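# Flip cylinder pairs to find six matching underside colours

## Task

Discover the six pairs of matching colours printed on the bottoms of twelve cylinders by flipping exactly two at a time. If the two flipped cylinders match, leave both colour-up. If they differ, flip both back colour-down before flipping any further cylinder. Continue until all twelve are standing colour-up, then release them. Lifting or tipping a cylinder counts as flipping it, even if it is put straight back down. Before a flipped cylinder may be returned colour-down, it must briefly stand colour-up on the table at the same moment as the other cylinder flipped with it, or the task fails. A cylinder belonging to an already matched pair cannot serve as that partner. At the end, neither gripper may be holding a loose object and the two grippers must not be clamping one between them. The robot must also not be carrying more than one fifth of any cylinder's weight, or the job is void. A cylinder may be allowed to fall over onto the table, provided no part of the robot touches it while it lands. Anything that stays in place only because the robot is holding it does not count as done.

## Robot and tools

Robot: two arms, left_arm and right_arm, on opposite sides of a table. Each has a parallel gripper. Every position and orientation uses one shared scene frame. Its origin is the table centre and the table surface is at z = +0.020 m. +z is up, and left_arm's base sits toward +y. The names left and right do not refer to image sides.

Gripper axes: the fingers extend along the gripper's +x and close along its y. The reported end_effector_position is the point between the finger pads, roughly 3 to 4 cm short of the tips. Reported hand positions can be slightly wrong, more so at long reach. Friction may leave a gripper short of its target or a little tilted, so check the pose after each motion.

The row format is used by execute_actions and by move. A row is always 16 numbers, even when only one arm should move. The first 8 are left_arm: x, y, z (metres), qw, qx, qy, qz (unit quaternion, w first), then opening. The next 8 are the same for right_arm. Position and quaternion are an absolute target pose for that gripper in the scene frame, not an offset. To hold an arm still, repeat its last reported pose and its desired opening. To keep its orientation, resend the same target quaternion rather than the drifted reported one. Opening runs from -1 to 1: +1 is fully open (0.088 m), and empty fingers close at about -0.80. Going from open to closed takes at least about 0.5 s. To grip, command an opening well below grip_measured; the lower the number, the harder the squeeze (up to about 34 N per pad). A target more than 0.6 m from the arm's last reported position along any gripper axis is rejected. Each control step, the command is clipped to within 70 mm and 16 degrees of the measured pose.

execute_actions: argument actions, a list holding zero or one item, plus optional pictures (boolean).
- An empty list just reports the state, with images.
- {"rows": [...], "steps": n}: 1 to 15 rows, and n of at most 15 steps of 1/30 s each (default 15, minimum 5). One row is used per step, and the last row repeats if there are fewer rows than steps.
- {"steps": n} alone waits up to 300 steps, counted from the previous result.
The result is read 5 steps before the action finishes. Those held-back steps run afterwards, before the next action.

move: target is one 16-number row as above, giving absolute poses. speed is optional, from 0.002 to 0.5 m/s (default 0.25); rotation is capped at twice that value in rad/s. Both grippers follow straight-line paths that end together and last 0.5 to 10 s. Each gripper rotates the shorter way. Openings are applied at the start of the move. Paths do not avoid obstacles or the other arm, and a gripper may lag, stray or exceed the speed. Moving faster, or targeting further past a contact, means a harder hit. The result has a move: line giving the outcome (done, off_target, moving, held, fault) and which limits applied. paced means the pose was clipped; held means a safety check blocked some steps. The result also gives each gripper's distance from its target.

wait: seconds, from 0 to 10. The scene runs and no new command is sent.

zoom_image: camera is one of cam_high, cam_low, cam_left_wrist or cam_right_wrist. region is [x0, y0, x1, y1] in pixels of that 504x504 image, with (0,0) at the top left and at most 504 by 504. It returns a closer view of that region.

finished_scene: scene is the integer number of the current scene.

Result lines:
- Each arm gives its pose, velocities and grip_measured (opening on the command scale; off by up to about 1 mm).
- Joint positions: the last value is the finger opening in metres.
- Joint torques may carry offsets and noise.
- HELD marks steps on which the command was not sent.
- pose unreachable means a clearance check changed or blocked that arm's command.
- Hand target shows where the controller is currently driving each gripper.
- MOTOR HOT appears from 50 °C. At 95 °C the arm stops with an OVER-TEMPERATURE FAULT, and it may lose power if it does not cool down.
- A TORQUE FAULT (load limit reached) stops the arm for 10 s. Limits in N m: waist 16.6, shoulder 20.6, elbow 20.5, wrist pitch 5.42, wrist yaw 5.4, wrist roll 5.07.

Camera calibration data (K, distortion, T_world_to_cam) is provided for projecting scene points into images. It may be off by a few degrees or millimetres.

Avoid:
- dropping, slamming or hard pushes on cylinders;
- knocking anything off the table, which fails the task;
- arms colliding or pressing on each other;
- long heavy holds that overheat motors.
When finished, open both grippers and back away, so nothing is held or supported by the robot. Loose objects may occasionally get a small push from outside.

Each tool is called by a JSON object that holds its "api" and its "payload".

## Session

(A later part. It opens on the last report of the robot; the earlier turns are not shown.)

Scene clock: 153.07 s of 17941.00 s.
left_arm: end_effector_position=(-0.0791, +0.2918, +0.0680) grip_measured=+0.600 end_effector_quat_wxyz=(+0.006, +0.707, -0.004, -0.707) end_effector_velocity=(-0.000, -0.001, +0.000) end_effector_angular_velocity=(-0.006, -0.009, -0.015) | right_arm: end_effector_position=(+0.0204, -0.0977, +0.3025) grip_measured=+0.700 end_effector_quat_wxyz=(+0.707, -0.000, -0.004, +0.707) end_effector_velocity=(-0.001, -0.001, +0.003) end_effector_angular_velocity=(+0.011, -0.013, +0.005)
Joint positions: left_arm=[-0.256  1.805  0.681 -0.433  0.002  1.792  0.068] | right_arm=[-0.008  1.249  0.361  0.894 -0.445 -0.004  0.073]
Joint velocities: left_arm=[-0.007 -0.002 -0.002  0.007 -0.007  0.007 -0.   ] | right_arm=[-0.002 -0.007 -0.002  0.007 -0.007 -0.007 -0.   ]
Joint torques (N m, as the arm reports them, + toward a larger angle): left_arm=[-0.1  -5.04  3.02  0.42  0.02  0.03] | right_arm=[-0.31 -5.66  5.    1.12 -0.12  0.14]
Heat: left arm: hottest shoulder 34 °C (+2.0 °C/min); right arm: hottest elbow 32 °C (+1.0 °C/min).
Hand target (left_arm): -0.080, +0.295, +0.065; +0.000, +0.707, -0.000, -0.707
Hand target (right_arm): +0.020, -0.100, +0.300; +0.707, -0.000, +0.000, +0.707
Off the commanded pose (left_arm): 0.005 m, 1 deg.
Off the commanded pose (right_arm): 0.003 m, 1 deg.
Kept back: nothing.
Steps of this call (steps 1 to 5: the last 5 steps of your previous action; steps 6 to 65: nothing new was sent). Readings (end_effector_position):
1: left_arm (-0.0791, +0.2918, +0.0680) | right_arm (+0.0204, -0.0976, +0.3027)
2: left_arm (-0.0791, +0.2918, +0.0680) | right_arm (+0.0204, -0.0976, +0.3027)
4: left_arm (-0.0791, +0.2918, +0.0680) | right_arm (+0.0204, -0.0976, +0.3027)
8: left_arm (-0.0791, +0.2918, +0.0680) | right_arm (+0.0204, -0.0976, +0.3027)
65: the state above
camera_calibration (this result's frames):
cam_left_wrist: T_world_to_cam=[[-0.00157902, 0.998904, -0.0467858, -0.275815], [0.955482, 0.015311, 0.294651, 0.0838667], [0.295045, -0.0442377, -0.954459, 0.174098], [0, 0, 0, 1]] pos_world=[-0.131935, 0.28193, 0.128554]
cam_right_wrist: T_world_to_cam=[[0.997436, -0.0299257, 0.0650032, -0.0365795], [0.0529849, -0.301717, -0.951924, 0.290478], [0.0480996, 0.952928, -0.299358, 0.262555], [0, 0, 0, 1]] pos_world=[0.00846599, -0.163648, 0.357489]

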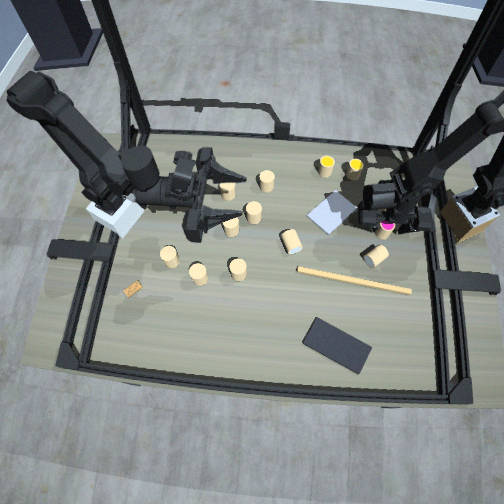

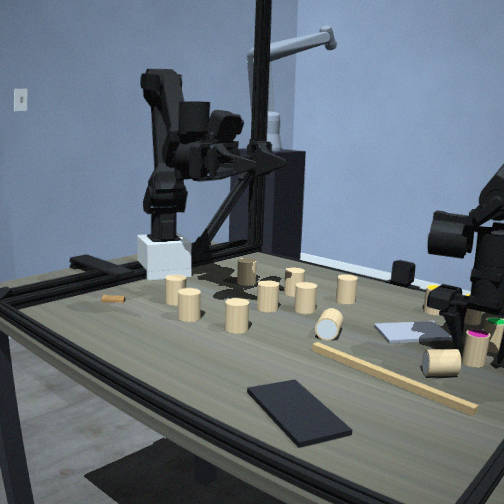

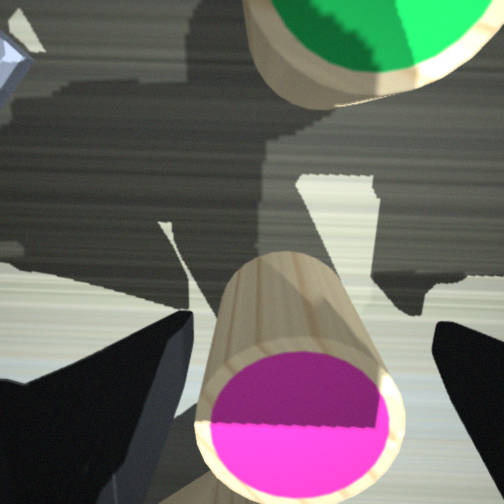

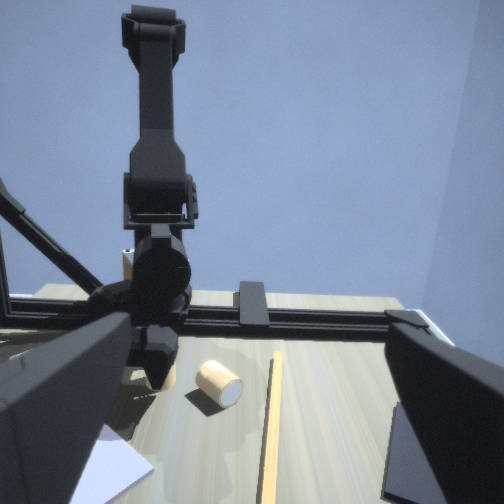

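{"api": "execute_actions", "payload": {"actions": [{"rows":[[-0.08,0.295,0.065,0,0.707,0,-0.707,-0.4,0.02,-0.1,0.3,0.707,0,0,0.707,0.7]],"steps":12}]}}

{"api": "execute_actions", "payload": {"actions": [{"rows":[[-0.08,0.295,0.15,0,0.707,0,-0.707,-0.4,0.02,-0.09,0.3,0.707,0,0,0.707,0.7]],"steps":14}]}}

{"api": "move", "payload": {"target": [0.019,0.03,0.308,0.5,0.5,-0.5,-0.5,-0.4,0.02,-0.07,0.298,0.707,0,0,0.707,0.7], "speed": 0.45}}

{"api": "execute_actions", "payload": {"actions": [{"rows":[[0.02,0.012,0.308,0.5,0.5,-0.5,-0.5,-0.4,0.019,-0.026,0.299,0.707,0,0,0.707,0.7]],"steps":15}]}}

{"api": "execute_actions", "payload": {"actions": [{"rows":[[0.02,0.012,0.308,0.5,0.5,-0.5,-0.5,-0.4,0.019,-0.026,0.299,0.707,0,0,0.707,-0.4]],"steps":13}]}}

{"api": "execute_actions", "payload": {"actions": [{"rows":[[0.02,0.012,0.308,0.5,0.5,-0.5,-0.5,0.6,0.019,-0.026,0.299,0.707,0,0,0.707,-0.4]],"steps":6}]}}

{"api": "execute_actions", "payload": {"actions": [{"rows":[[0.02,0.04,0.308,0.5,0.5,-0.5,-0.5,0.6,0.019,-0.06,0.299,0.707,0,0,0.707,-0.4]],"steps":8}]}}

{"api": "move", "payload": {"target": [-0.16,0.295,0.14,0,0.707,0,-0.707,0.6,-0.055,-0.255,0.15,0.5,-0.5,0.5,0.5,-0.4], "speed": 0.45}}

{"api": "move", "payload": {"target": [-0.16,0.293,0.065,0,0.707,0,-0.707,0.6,-0.055,-0.255,0.066,0.5,-0.5,0.5,0.5,-0.4], "speed": 0.13}}

{"api": "execute_actions", "payload": {"actions": [{"rows":[[-0.16,0.293,0.065,0,0.707,0,-0.707,-0.4,-0.055,-0.255,0.067,0.5,-0.5,0.5,0.5,0.6]],"steps":12}]}}

{"api": "move", "payload": {"target": [-0.16,0.295,0.15,0,0.707,0,-0.707,-0.4,-0.055,-0.255,0.15,0.5,-0.5,0.5,0.5,0.6], "speed": 0.3}}

{"api": "move", "payload": {"target": [0.019,0.03,0.308,0.5,0.5,-0.5,-0.5,-0.4,0.02,-0.07,0.298,0.707,0,0,0.707,0.7], "speed": 0.45}}

{"api": "execute_actions", "payload": {"actions": [{"rows":[[0.02,0.012,0.308,0.5,0.5,-0.5,-0.5,-0.4,0.019,-0.026,0.299,0.707,0,0,0.707,0.7]],"steps":15}]}}

{"api": "execute_actions", "payload": {"actions": [{"rows":[[0.02,0.012,0.308,0.5,0.5,-0.5,-0.5,-0.4,0.019,-0.026,0.299,0.707,0,0,0.707,-0.4]],"steps":13}]}}

{"api": "execute_actions", "payload": {"actions": [{"rows":[[0.02,0.012,0.308,0.5,0.5,-0.5,-0.5,0.6,0.019,-0.026,0.299,0.707,0,0,0.707,-0.4]],"steps":6}]}}

{"api": "execute_actions", "payload": {"actions": [{"rows":[[0.02,0.04,0.308,0.5,0.5,-0.5,-0.5,0.6,0.019,-0.06,0.299,0.707,0,0,0.707,-0.4]],"steps":8}]}}

{"api": "move", "payload": {"target": [0.018,0.17,0.308,0.5,0.5,-0.5,-0.5,0.7,-0.005,-0.175,0.15,0.5,-0.5,0.5,0.5,-0.4], "speed": 0.45}}

{"api": "move", "payload": {"target": [0.018,0.17,0.308,0.5,0.5,-0.5,-0.5,0.7,-0.005,-0.175,0.067,0.5,-0.5,0.5,0.5,-0.4], "speed": 0.13}}

{"api": "execute_actions", "payload": {"actions": [{"rows":[[0.018,0.17,0.308,0.5,0.5,-0.5,-0.5,0.7,-0.005,-0.175,0.068,0.5,-0.5,0.5,0.5,0.6]],"steps":12}]}}

{"api": "move", "payload": {"target": [0.018,0.17,0.308,0.5,0.5,-0.5,-0.5,0.7,-0.005,-0.175,0.145,0.5,-0.5,0.5,0.5,0.6], "speed": 0.3}}

{"api": "move", "payload": {"target": [0.018,0.17,0.308,0.5,0.5,-0.5,-0.5,0.7,-0.054,-0.11,0.145,0.5,-0.5,0.5,0.5,0.6], "speed": 0.3}}

Scene clock: 154.67 s of 17941.00 s.
left_arm: end_effector_position=(-0.0791, +0.2919, +0.0679) grip_measured=+0.016 end_effector_quat_wxyz=(+0.005, +0.708, -0.004, -0.707) end_effector_velocity=(-0.004, +0.004, -0.001) end_effector_angular_velocity=(+0.010, +0.010, -0.015) | right_arm: end_effector_position=(+0.0204, -0.0977, +0.3026) grip_measured=+0.700 end_effector_quat_wxyz=(+0.707, -0.000, -0.005, +0.707) end_effector_velocity=(-0.005, -0.000, -0.000) end_effector_angular_velocity=(+0.002, -0.023, +0.034)
Joint positions: left_arm=[-0.256  1.806  0.681 -0.433  0.002  1.792  0.04 ] | right_arm=[-0.008  1.249  0.361  0.894 -0.445 -0.004  0.073]
Joint velocities: left_arm=[-0.007 -0.002 -0.007 -0.007  0.007  0.007 -0.   ] | right_arm=[-0.002  0.002 -0.002  0.007 -0.037 -0.022 -0.   ]
Joint torques (N m, as the arm reports them, + toward a larger angle): left_arm=[-0.13 -4.91  3.34  0.41  0.07  0.01] | right_arm=[-0.32 -5.69  5.04  1.14 -0.12  0.15]
Heat: left arm: hottest shoulder 34 °C (+2.0 °C/min); right arm: hottest elbow 32 °C (+1.0 °C/min).
Steps of this call (steps 1 to 41: nothing new was sent; steps 42 to 48: the first 7 steps of this action). Readings (end_effector_position):
42: left_arm (-0.0792, +0.2920, +0.0679) | right_arm (+0.0204, -0.0977, +0.3026)
43: left_arm (-0.0792, +0.2920, +0.0679) | right_arm (+0.0204, -0.0977, +0.3026)
45: left_arm (-0.0791, +0.2918, +0.0679) | right_arm (+0.0204, -0.0977, +0.3026)
48: the state above

Scene clock: 155.13 s of 17941.00 s.
left_arm: end_effector_position=(-0.0793, +0.2931, +0.1377) grip_measured=+0.016 end_effector_quat_wxyz=(+0.004, +0.707, -0.002, -0.707) end_effector_velocity=(-0.005, +0.024, +0.095) end_effector_angular_velocity=(+0.099, +0.015, +0.005) | right_arm: end_effector_position=(+0.0196, -0.0932, +0.2979) grip_measured=+0.700 end_effector_quat_wxyz=(+0.707, -0.002, +0.001, +0.707) end_effector_velocity=(+0.001, +0.006, +0.007) end_effector_angular_velocity=(+0.016, -0.015, +0.000)
Joint positions: left_arm=[-0.256  1.595  0.802 -0.769  0.002  1.792  0.04 ] | right_arm=[ 0.005  1.278  0.367  0.905 -0.431 -0.004  0.073]
Joint velocities: left_arm=[-0.002 -0.227  0.208 -0.535 -0.007 -0.007 -0.   ] | right_arm=[ 0.007  0.017  0.027  0.007  0.007 -0.007 -0.   ]
Joint torques (N m, as the arm reports them, + toward a larger angle): left_arm=[-0.15 -6.03  5.23  0.03  0.01 -0.02] | right_arm=[ 0.27 -3.99  7.55  1.49  0.05  0.14]
Heat: left arm: hottest shoulder 34 °C (+2.0 °C/min); right arm: hottest elbow 32 °C (+1.0 °C/min).
Off your previous action's commanded pose (left_arm): 0.004 m, 1 deg at its last step (step 5 of this call).
Off your previous action's commanded pose (right_arm): 0.003 m, 1 deg at its last step (step 5 of this call).
Steps of this call (steps 1 to 5: the last 5 steps of your previous action; steps 6 to 14: the first 9 steps of this action). Readings (end_effector_position):
6: left_arm (-0.0796, +0.2943, +0.0737) | right_arm (+0.0203, -0.0974, +0.3019)
7: left_arm (-0.0811, +0.3008, +0.0820) | right_arm (+0.0199, -0.0967, +0.3011)
9: left_arm (-0.0813, +0.3016, +0.1026) | right_arm (+0.0196, -0.0952, +0.2987)
13: left_arm (-0.0793, +0.2927, +0.1339) | right_arm (+0.0195, -0.0934, +0.2975)
14: the state above

Scene clock: 158.03 s of 17941.00 s.
left_arm: end_effector_position=(+0.0182, +0.0356, +0.3104) grip_measured=+0.015 end_effector_quat_wxyz=(+0.495, +0.502, -0.502, -0.500) end_effector_velocity=(+0.000, -0.001, +0.002) end_effector_angular_velocity=(-0.016, +0.000, +0.005) | right_arm: end_effector_position=(+0.0197, -0.0725, +0.2966) grip_measured=+0.700 end_effector_quat_wxyz=(+0.707, -0.002, +0.000, +0.707) end_effector_velocity=(-0.000, -0.001, +0.001) end_effector_angular_velocity=(+0.007, -0.025, +0.005)
Joint positions: left_arm=[-0.064  1.931  1.004  0.921  0.421  1.583  0.04 ] | right_arm=[ 0.042  1.377  0.426  0.948 -0.394 -0.004  0.073]
Joint velocities: left_arm=[-0.002  0.007  0.002  0.022 -0.007 -0.007 -0.   ] | right_arm=[-0.002 -0.002 -0.002  0.007 -0.007 -0.022 -0.   ]
Joint torques (N m, as the arm reports them, + toward a larger angle): left_arm=[-0.25 -8.4   7.08  1.9   0.1  -0.13] | right_arm=[ 0.28 -4.54  7.39  1.51  0.03  0.13]
Heat: left arm: hottest shoulder 34 °C (+2.0 °C/min); right arm: hottest elbow 32 °C (+1.0 °C/min).
Hand target (left_arm): +0.019, +0.032, +0.309; +0.495, +0.500, -0.503, -0.501
Hand target (right_arm): +0.020, -0.070, +0.298; +0.707, -0.000, +0.000, +0.707
Off your previous action's commanded pose (left_arm): 0.007 m, 1 deg at its last step (step 5 of this call).
Off your previous action's commanded pose (right_arm): 0.003 m, 0 deg at its last step (step 5 of this call).
Off the commanded pose (left_arm): 0.006 m, 1 deg.
Off the commanded pose (right_arm): 0.003 m, 0 deg.
Kept back: nothing.
move: done
camera_calibration (this result's frames):
cam_left_wrist: T_world_to_cam=[[0.00991662, -0.0279434, -0.99956, 0.32359], [0.957441, 0.288625, 0.00143003, 0.00466931], [0.288459, -0.957034, 0.0296164, 0.092533], [0, 0, 0, 1]] pos_world=[-0.0343714, 0.0962517, 0.3207]
cam_right_wrist: T_world_to_cam=[[0.997683, -0.0297368, 0.0611943, -0.0336333], [0.0489813, -0.310324, -0.949368, 0.291201], [0.0472212, 0.950166, -0.308148, 0.239261], [0, 0, 0, 1]] pos_world=[0.00799377, -0.137971, 0.352243]

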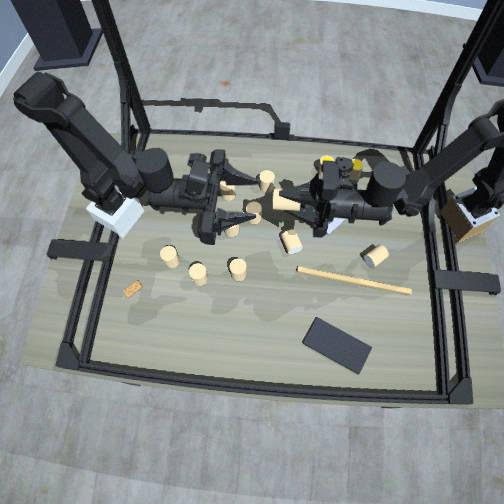

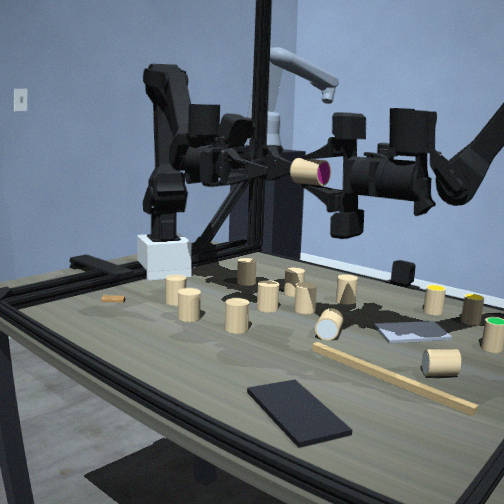

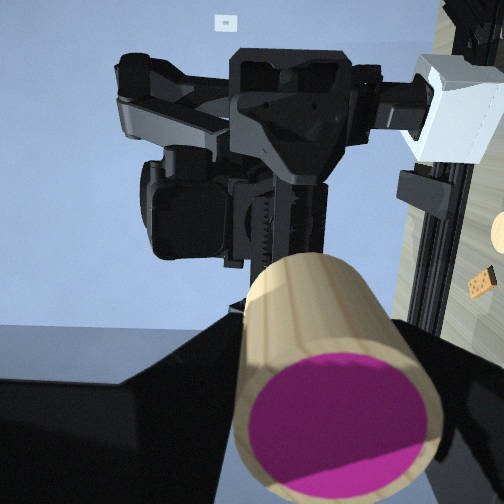

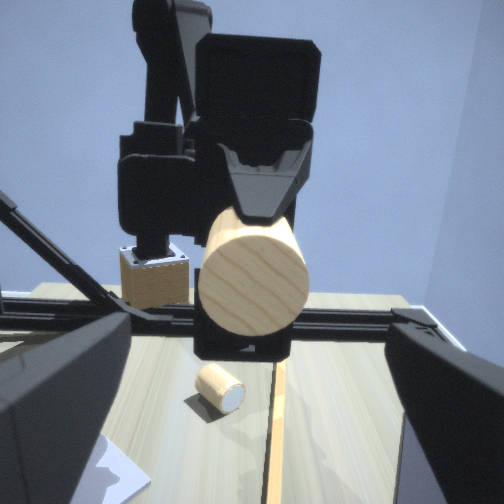

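Scene clock: 158.37 s of 17941.00 s.
left_arm: end_effector_position=(+0.0187, +0.0168, +0.3096) grip_measured=+0.015 end_effector_quat_wxyz=(+0.499, +0.500, -0.502, -0.499) end_effector_velocity=(+0.007, -0.011, +0.002) end_effector_angular_velocity=(-0.011, +0.003, +0.020) | right_arm: end_effector_position=(+0.0184, -0.0321, +0.2978) grip_measured=+0.700 end_effector_quat_wxyz=(+0.707, -0.002, +0.000, +0.707) end_effector_velocity=(+0.008, +0.029, +0.008) end_effector_angular_velocity=(+0.021, -0.015, -0.020)
Joint positions: left_arm=[-0.083  1.99   1.082  0.91   0.399  1.574  0.04 ] | right_arm=[ 0.105  1.532  0.562  0.966 -0.332 -0.004  0.073]
Joint velocities: left_arm=[-0.002  0.037  0.056 -0.007 -0.022 -0.007  0.   ] | right_arm=[ 0.017  0.1    0.115  0.007  0.037 -0.007 -0.   ]
Joint torques (N m, as the arm reports them, + toward a larger angle): left_arm=[-0.13 -8.79  7.24  1.55 -0.13 -0.16] | right_arm=[ 0.25 -5.69  7.25  1.53  0.04  0.12]
Heat: left arm: hottest shoulder 34 °C (+2.0 °C/min); right arm: hottest elbow 32 °C (+1.0 °C/min).
Steps of this call (steps 1 to 10: the first 10 steps of this action). Readings (end_effector_position):
1: left_arm (+0.0188, +0.0333, +0.3101) | right_arm (+0.0204, -0.0680, +0.2971)
2: left_arm (+0.0196, +0.0297, +0.3110) | right_arm (+0.0197, -0.0603, +0.2980)
4: left_arm (+0.0197, +0.0231, +0.3111) | right_arm (+0.0182, -0.0464, +0.2983)
8: left_arm (+0.0184, +0.0177, +0.3097) | right_arm (+0.0181, -0.0345, +0.2973)
10: the state above

Scene clock: 158.80 s of 17941.00 s.
left_arm: end_effector_position=(+0.0190, +0.0154, +0.3104) grip_measured=+0.015 end_effector_quat_wxyz=(+0.499, +0.500, -0.502, -0.499) end_effector_velocity=(+0.002, +0.001, -0.002) end_effector_angular_velocity=(+0.016, +0.014, +0.020) | right_arm: end_effector_position=(+0.0195, -0.0289, +0.2987) grip_measured=+0.023 end_effector_quat_wxyz=(+0.708, -0.002, -0.001, +0.706) end_effector_velocity=(+0.002, -0.001, -0.002) end_effector_angular_velocity=(-0.007, +0.010, -0.010)
Joint positions: left_arm=[-0.084  1.993  1.089  0.907  0.397  1.574  0.04 ] | right_arm=[ 0.107  1.543  0.575  0.967 -0.326 -0.004  0.04 ]
Joint velocities: left_arm=[-0.002 -0.007 -0.002 -0.022 -0.022 -0.007 -0.   ] | right_arm=[-0.002 -0.002 -0.002 -0.007  0.007  0.007 -0.   ]
Joint torques (N m, as the arm reports them, + toward a larger angle): left_arm=[-0.04 -8.53  7.04  1.54 -0.09 -0.15] | right_arm=[ 0.32 -5.71  7.38  1.47 -0.04  0.14]
Heat: left arm: hottest shoulder 34 °C (+2.0 °C/min); right arm: hottest elbow 32 °C (+1.0 °C/min).
Off your previous action's commanded pose (left_arm): 0.005 m, 0 deg at its last step (step 5 of this call).
Off your previous action's commanded pose (right_arm): 0.004 m, 0 deg at its last step (step 5 of this call).
Steps of this call (steps 1 to 5: the last 5 steps of your previous action; steps 6 to 13: the first 8 steps of this action). Readings (end_effector_position):
6: left_arm (+0.0194, +0.0157, +0.3106) | right_arm (+0.0188, -0.0293, +0.2986)
7: left_arm (+0.0195, +0.0156, +0.3105) | right_arm (+0.0189, -0.0292, +0.2986)
9: left_arm (+0.0195, +0.0156, +0.3104) | right_arm (+0.0189, -0.0289, +0.2986)
13: the state above

Scene clock: 159.00 s of 17941.00 s.
left_arm: end_effector_position=(+0.0190, +0.0154, +0.3104) grip_measured=+0.015 end_effector_quat_wxyz=(+0.499, +0.500, -0.502, -0.499) end_effector_velocity=(-0.000, +0.000, +0.002) end_effector_angular_velocity=(-0.007, +0.005, +0.005) | right_arm: end_effector_position=(+0.0195, -0.0289, +0.2987) grip_measured=+0.023 end_effector_quat_wxyz=(+0.708, -0.002, -0.001, +0.706) end_effector_velocity=(+0.002, -0.002, +0.000) end_effector_angular_velocity=(-0.002, -0.007, +0.000)
Joint positions: left_arm=[-0.084  1.993  1.089  0.907  0.397  1.574  0.04 ] | right_arm=[ 0.107  1.543  0.575  0.967 -0.326 -0.004  0.04 ]
Joint velocities: left_arm=[-0.002 -0.002 -0.002  0.007 -0.007 -0.007 -0.   ] | right_arm=[-0.007 -0.007 -0.002 -0.007 -0.007 -0.007 -0.   ]
Joint torques (N m, as the arm reports them, + toward a larger angle): left_arm=[-0.18 -8.82  7.07  1.54 -0.09 -0.16] | right_arm=[ 0.34 -5.71  7.41  1.48 -0.04  0.14]
Heat: left arm: hottest shoulder 34 °C (+2.0 °C/min); right arm: hottest elbow 32 °C (+1.0 °C/min).
Off your previous action's commanded pose (left_arm): 0.004 m, 0 deg at its last step (step 5 of this call).
Off your previous action's commanded pose (right_arm): 0.003 m, 0 deg at its last step (step 5 of this call).
Steps of this call (steps 1 to 5: the last 5 steps of your previous action; step 6: the first step of this action). Readings (end_effector_position):
6: the state above

Scene clock: 159.27 s of 17941.00 s.
left_arm: end_effector_position=(+0.0189, +0.0234, +0.3087) grip_measured=+0.529 end_effector_quat_wxyz=(+0.499, +0.500, -0.502, -0.499) end_effector_velocity=(+0.009, +0.106, -0.041) end_effector_angular_velocity=(+0.097, +0.048, +0.015) | right_arm: end_effector_position=(+0.0190, -0.0411, +0.2974) grip_measured=+0.023 end_effector_quat_wxyz=(+0.707, -0.002, +0.000, +0.707) end_effector_velocity=(+0.004, -0.145, +0.001) end_effector_angular_velocity=(+0.016, +0.002, -0.015)
Joint positions: left_arm=[-0.075  1.975  1.052  0.925  0.407  1.574  0.065] | right_arm=[ 0.092  1.501  0.53   0.967 -0.345 -0.004  0.04 ]
Joint velocities: left_arm=[ 0.125 -0.242 -0.471  0.125  0.11  -0.007  0.021] | right_arm=[-0.198 -0.54  -0.501 -0.022 -0.183  0.007  0.   ]
Joint torques (N m, as the arm reports them, + toward a larger angle): left_arm=[  0.15 -11.59   4.79   1.76   0.2   -0.13] | right_arm=[-0.2  -7.63  5.57  1.31 -0.1   0.14]
Heat: left arm: hottest shoulder 34 °C (+2.0 °C/min); right arm: hottest elbow 32 °C (+1.0 °C/min).
Off your previous action's commanded pose (left_arm): 0.004 m, 0 deg at its last step (step 5 of this call).
Off your previous action's commanded pose (right_arm): 0.003 m, 0 deg at its last step (step 5 of this call).
Steps of this call (steps 1 to 5: the last 5 steps of your previous action; steps 6 to 8: the first 3 steps of this action). Readings (end_effector_position):
6: left_arm (+0.0189, +0.0167, +0.3108) | right_arm (+0.0189, -0.0313, +0.2982)
7: left_arm (+0.0187, +0.0199, +0.3099) | right_arm (+0.0188, -0.0360, +0.2975)
8: the state above

Scene clock: 162.10 s of 17941.00 s.
left_arm: end_effector_position=(-0.1594, +0.2928, +0.1401) grip_measured=+0.600 end_effector_quat_wxyz=(+0.007, +0.704, -0.001, -0.710) end_effector_velocity=(+0.001, +0.006, -0.002) end_effector_angular_velocity=(+0.031, -0.010, +0.020) | right_arm: end_effector_position=(-0.0547, -0.2580, +0.1507) grip_measured=+0.022 end_effector_quat_wxyz=(+0.496, -0.502, +0.498, +0.505) end_effector_velocity=(-0.001, -0.006, -0.001) end_effector_angular_velocity=(-0.026, +0.009, +0.005)
Joint positions: left_arm=[-0.587  1.571  0.789 -0.777  0.007  1.455  0.068] | right_arm=[ 0.357  1.257  0.672 -0.986 -0.006 -0.093  0.04 ]
Joint velocities: left_arm=[-0.002  0.007 -0.002 -0.022 -0.007 -0.022 -0.   ] | right_arm=[-0.002  0.002 -0.002 -0.022 -0.007 -0.007 -0.   ]
Joint torques (N m, as the arm reports them, + toward a larger angle): left_arm=[-0.22 -4.02  5.34  0.21  0.19 -0.12] | right_arm=[ 0.27 -3.4   6.95 -0.08  0.01  0.18]
Heat: left arm: hottest shoulder 34 °C (+1.0 °C/min); right arm: hottest elbow 33 °C (+2.0 °C/min).
Hand target (left_arm): -0.161, +0.293, +0.139; +0.003, +0.704, +0.003, -0.711
Hand target (right_arm): -0.055, -0.256, +0.152; +0.497, -0.502, +0.498, +0.503
Off your previous action's commanded pose (left_arm): 0.007 m, 0 deg at its last step (step 5 of this call).
Off your previous action's commanded pose (right_arm): 0.007 m, 0 deg at its last step (step 5 of this call).
Off the commanded pose (left_arm): 0.002 m, 1 deg.
Off the commanded pose (right_arm): 0.003 m, 1 deg.
Kept back: nothing.
move: done
camera_calibration (this result's frames):
cam_left_wrist: T_world_to_cam=[[-0.00800669, 0.999019, -0.0435548, -0.275104], [0.958053, 0.0201422, 0.285884, 0.139575], [0.286481, -0.0394388, -0.957274, 0.264287], [0, 0, 0, 1]] pos_world=[-0.211636, 0.282446, 0.201111]
cam_right_wrist: T_world_to_cam=[[0.997152, 0.0713411, 0.0244619, 0.075591], [0.0604869, -0.950232, 0.305615, -0.254828], [0.0450474, -0.303265, -0.951841, 0.147557], [0, 0, 0, 1]] pos_world=[-0.066609, -0.202789, 0.216481]

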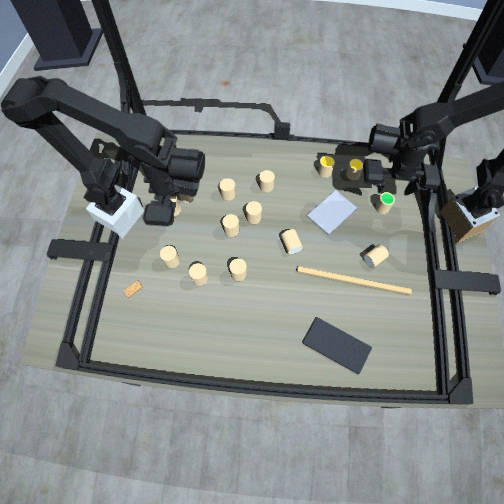

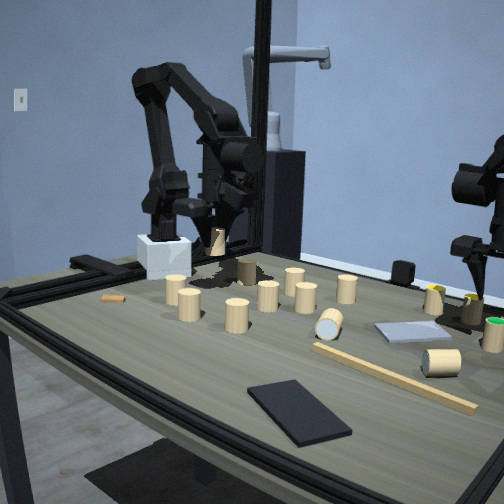

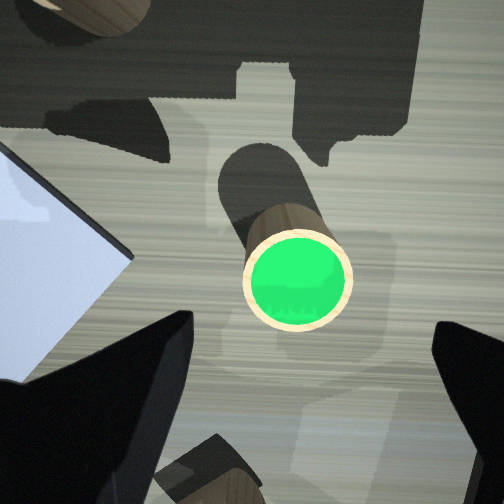

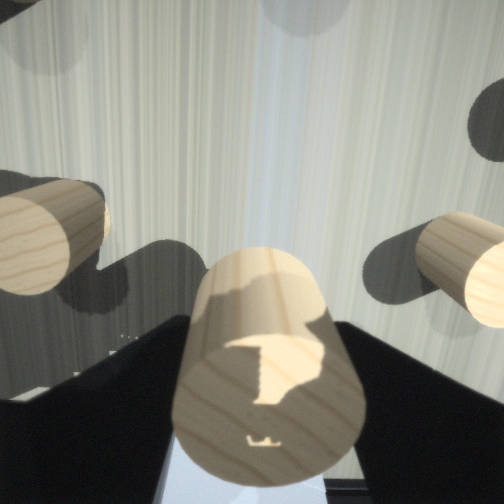

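Scene clock: 163.27 s of 17941.00 s.
left_arm: end_effector_position=(-0.1603, +0.2883, +0.0688) grip_measured=+0.600 end_effector_quat_wxyz=(+0.007, +0.705, -0.004, -0.709) end_effector_velocity=(+0.000, -0.003, -0.002) end_effector_angular_velocity=(-0.013, -0.006, -0.010) | right_arm: end_effector_position=(-0.0549, -0.2547, +0.0710) grip_measured=+0.022 end_effector_quat_wxyz=(+0.500, -0.499, +0.499, +0.502) end_effector_velocity=(-0.003, +0.001, -0.001) end_effector_angular_velocity=(+0.004, +0.022, +0.020)
Joint positions: left_arm=[-0.59   1.797  0.675 -0.432  0.003  1.455  0.068] | right_arm=[ 0.362  1.489  0.472 -0.548 -0.003 -0.077  0.04 ]
Joint velocities: left_arm=[-0.002  0.007 -0.002  0.022 -0.007  0.007 -0.   ] | right_arm=[-0.002  0.002 -0.002  0.007 -0.022 -0.022 -0.   ]
Joint torques (N m, as the arm reports them, + toward a larger angle): left_arm=[-0.31 -4.92  2.83  0.46 -0.05  0.05] | right_arm=[ 0.28 -2.81  3.05  1.27  0.01  0.17]
Heat: left arm: hottest shoulder 34 °C (+1.0 °C/min); right arm: hottest elbow 32 °C (+1.0 °C/min).
Hand target (left_arm): -0.160, +0.293, +0.065; -0.000, +0.707, +0.000, -0.707
Hand target (right_arm): -0.055, -0.256, +0.067; +0.500, -0.500, +0.500, +0.500
Off the commanded pose (left_arm): 0.006 m, 1 deg.
Off the commanded pose (right_arm): 0.005 m, 0 deg.
Kept back: nothing.
move: done
camera_calibration (this result's frames):
cam_left_wrist: T_world_to_cam=[[-0.00409996, 0.998776, -0.0492922, -0.272681], [0.957202, 0.0181847, 0.288848, 0.161074], [0.289391, -0.0459983, -0.956105, 0.198369], [0, 0, 0, 1]] pos_world=[-0.212704, 0.278543, 0.129694]
cam_right_wrist: T_world_to_cam=[[0.99777, 0.0605765, 0.0280286, 0.0745124], [0.0493114, -0.952, 0.302099, -0.228125], [0.0449834, -0.300043, -0.952864, 0.0735552], [0, 0, 0, 1]] pos_world=[-0.0664059, -0.199619, 0.136916]

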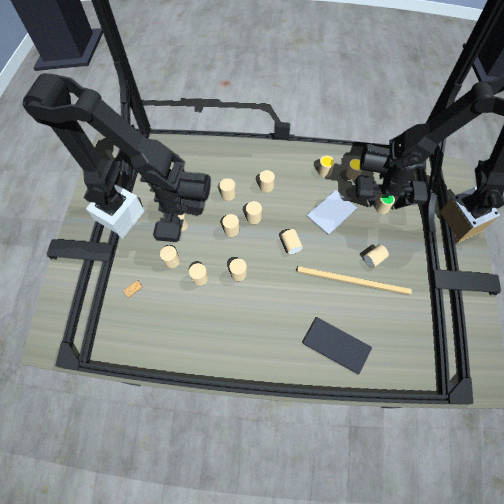

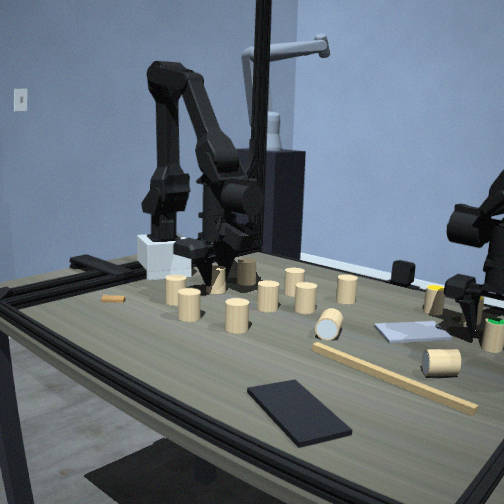

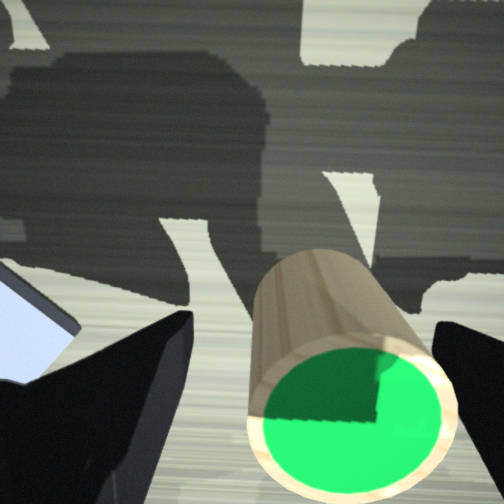

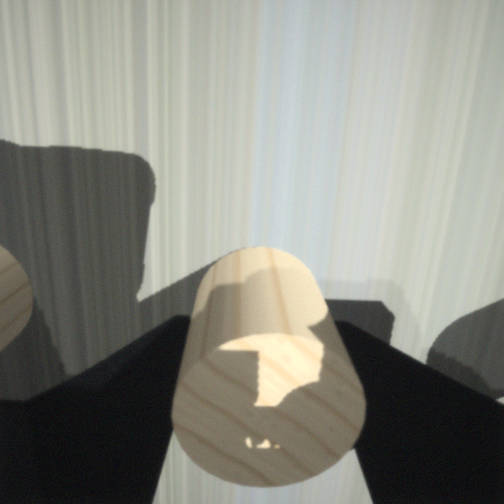

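Scene clock: 163.50 s of 17941.00 s.
left_arm: end_effector_position=(-0.1604, +0.2882, +0.0687) grip_measured=+0.016 end_effector_quat_wxyz=(+0.007, +0.705, -0.004, -0.709) end_effector_velocity=(+0.001, +0.002, +0.000) end_effector_angular_velocity=(+0.006, -0.008, -0.010) | right_arm: end_effector_position=(-0.0547, -0.2523, +0.0692) grip_measured=+0.421 end_effector_quat_wxyz=(+0.502, -0.497, +0.497, +0.504) end_effector_velocity=(-0.003, -0.007, -0.006) end_effector_angular_velocity=(-0.045, +0.025, -0.009)
Joint positions: left_arm=[-0.591  1.798  0.675 -0.431  0.003  1.455  0.04 ] | right_arm=[ 0.362  1.499  0.471 -0.529 -0.003 -0.077  0.06 ]
Joint velocities: left_arm=[-0.002 -0.002 -0.002 -0.007 -0.007  0.007  0.   ] | right_arm=[-0.002  0.037 -0.002 -0.007 -0.022  0.007  0.174]
Joint torques (N m, as the arm reports them, + toward a larger angle): left_arm=[-0.43 -4.98  2.95  0.5  -0.1  -0.01] | right_arm=[ 0.26 -4.07  3.63  0.11  0.03  0.16]
Heat: left arm: hottest shoulder 34 °C (+1.0 °C/min); right arm: hottest elbow 32 °C (+1.0 °C/min).
Steps of this call (steps 1 to 7: the first 7 steps of this action). Readings (end_effector_position):
1: left_arm (-0.1603, +0.2882, +0.0688) | right_arm (-0.0549, -0.2546, +0.0710)
2: left_arm (-0.1603, +0.2882, +0.0688) | right_arm (-0.0549, -0.2547, +0.0709)
4: left_arm (-0.1604, +0.2883, +0.0688) | right_arm (-0.0547, -0.2519, +0.0702)
7: the state above

Scene clock: 165.00 s of 17941.00 s.
left_arm: end_effector_position=(-0.1593, +0.2990, +0.1455) grip_measured=+0.016 end_effector_quat_wxyz=(-0.005, +0.707, +0.008, -0.707) end_effector_velocity=(+0.001, +0.005, +0.003) end_effector_angular_velocity=(+0.021, -0.010, +0.005) | right_arm: end_effector_position=(-0.0550, -0.2562, +0.1463) grip_measured=+0.600 end_effector_quat_wxyz=(+0.496, -0.503, +0.503, +0.499) end_effector_velocity=(-0.001, -0.004, +0.002) end_effector_angular_velocity=(-0.012, +0.008, -0.010)
Joint positions: left_arm=[-0.591  1.56   0.802 -0.831  0.003  1.455  0.04 ] | right_arm=[ 0.362  1.284  0.672 -0.97  -0.003 -0.077  0.068]
Joint velocities: left_arm=[-0.002 -0.007  0.007 -0.037 -0.007 -0.007 -0.   ] | right_arm=[-0.002 -0.007  0.002 -0.022 -0.007  0.007 -0.   ]
Joint torques (N m, as the arm reports them, + toward a larger angle): left_arm=[-0.21 -6.65  5.52  0.15 -0.02  0.05] | right_arm=[ 0.26 -5.15  6.76 -0.09  0.02  0.16]
Heat: left arm: hottest shoulder 34 °C (+1.0 °C/min); right arm: hottest elbow 32 °C (+1.0 °C/min).
Hand target (left_arm): -0.160, +0.295, +0.150; +0.000, +0.707, +0.000, -0.707
Hand target (right_arm): -0.055, -0.254, +0.150; +0.500, -0.500, +0.500, +0.500
Off your previous action's commanded pose (left_arm): 0.006 m, 1 deg at its last step (step 5 of this call).
Off your previous action's commanded pose (right_arm): 0.003 m, 1 deg at its last step (step 5 of this call).
Off the commanded pose (left_arm): 0.006 m, 1 deg.
Off the commanded pose (right_arm): 0.004 m, 1 deg.
Kept back: nothing.
move: done
camera_calibration (this result's frames):
cam_left_wrist: T_world_to_cam=[[-0.00321442, 0.999879, -0.0152058, -0.284688], [0.956101, 0.00752859, 0.292939, 0.140173], [0.293018, -0.0135966, -0.95601, 0.262781], [0, 0, 0, 1]] pos_world=[-0.211934, 0.287171, 0.20583]
cam_right_wrist: T_world_to_cam=[[0.997803, 0.0610169, 0.0258126, 0.07304], [0.0496907, -0.946932, 0.31757, -0.253223], [0.0438199, -0.31559, -0.947883, 0.14011], [0, 0, 0, 1]] pos_world=[-0.0664363, -0.200025, 0.211339]

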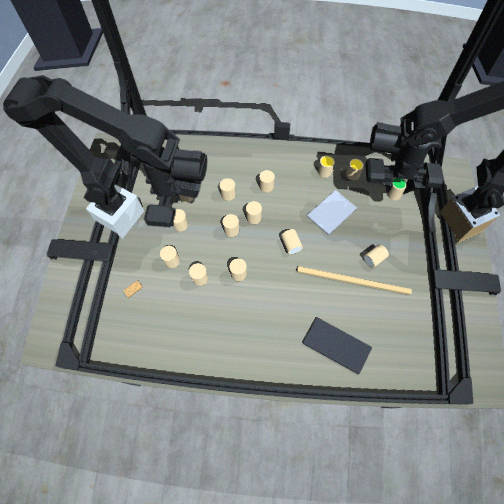

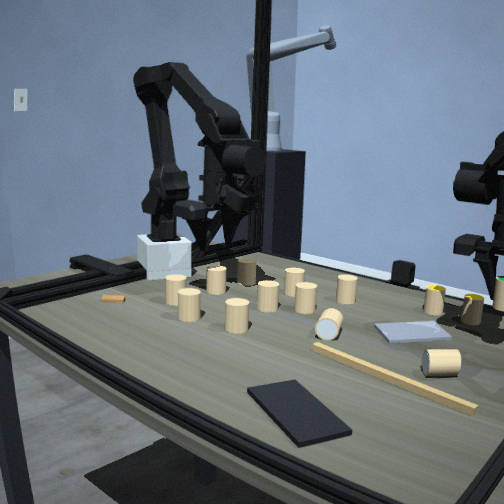

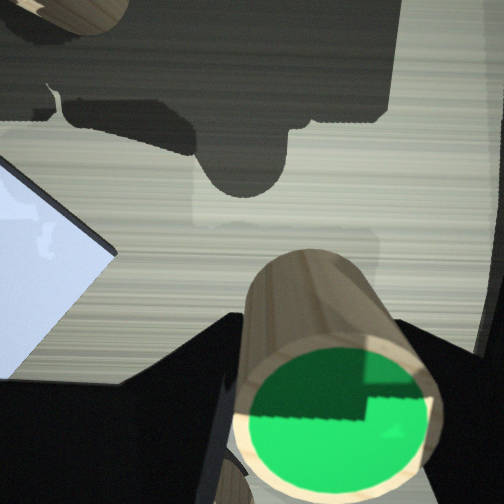

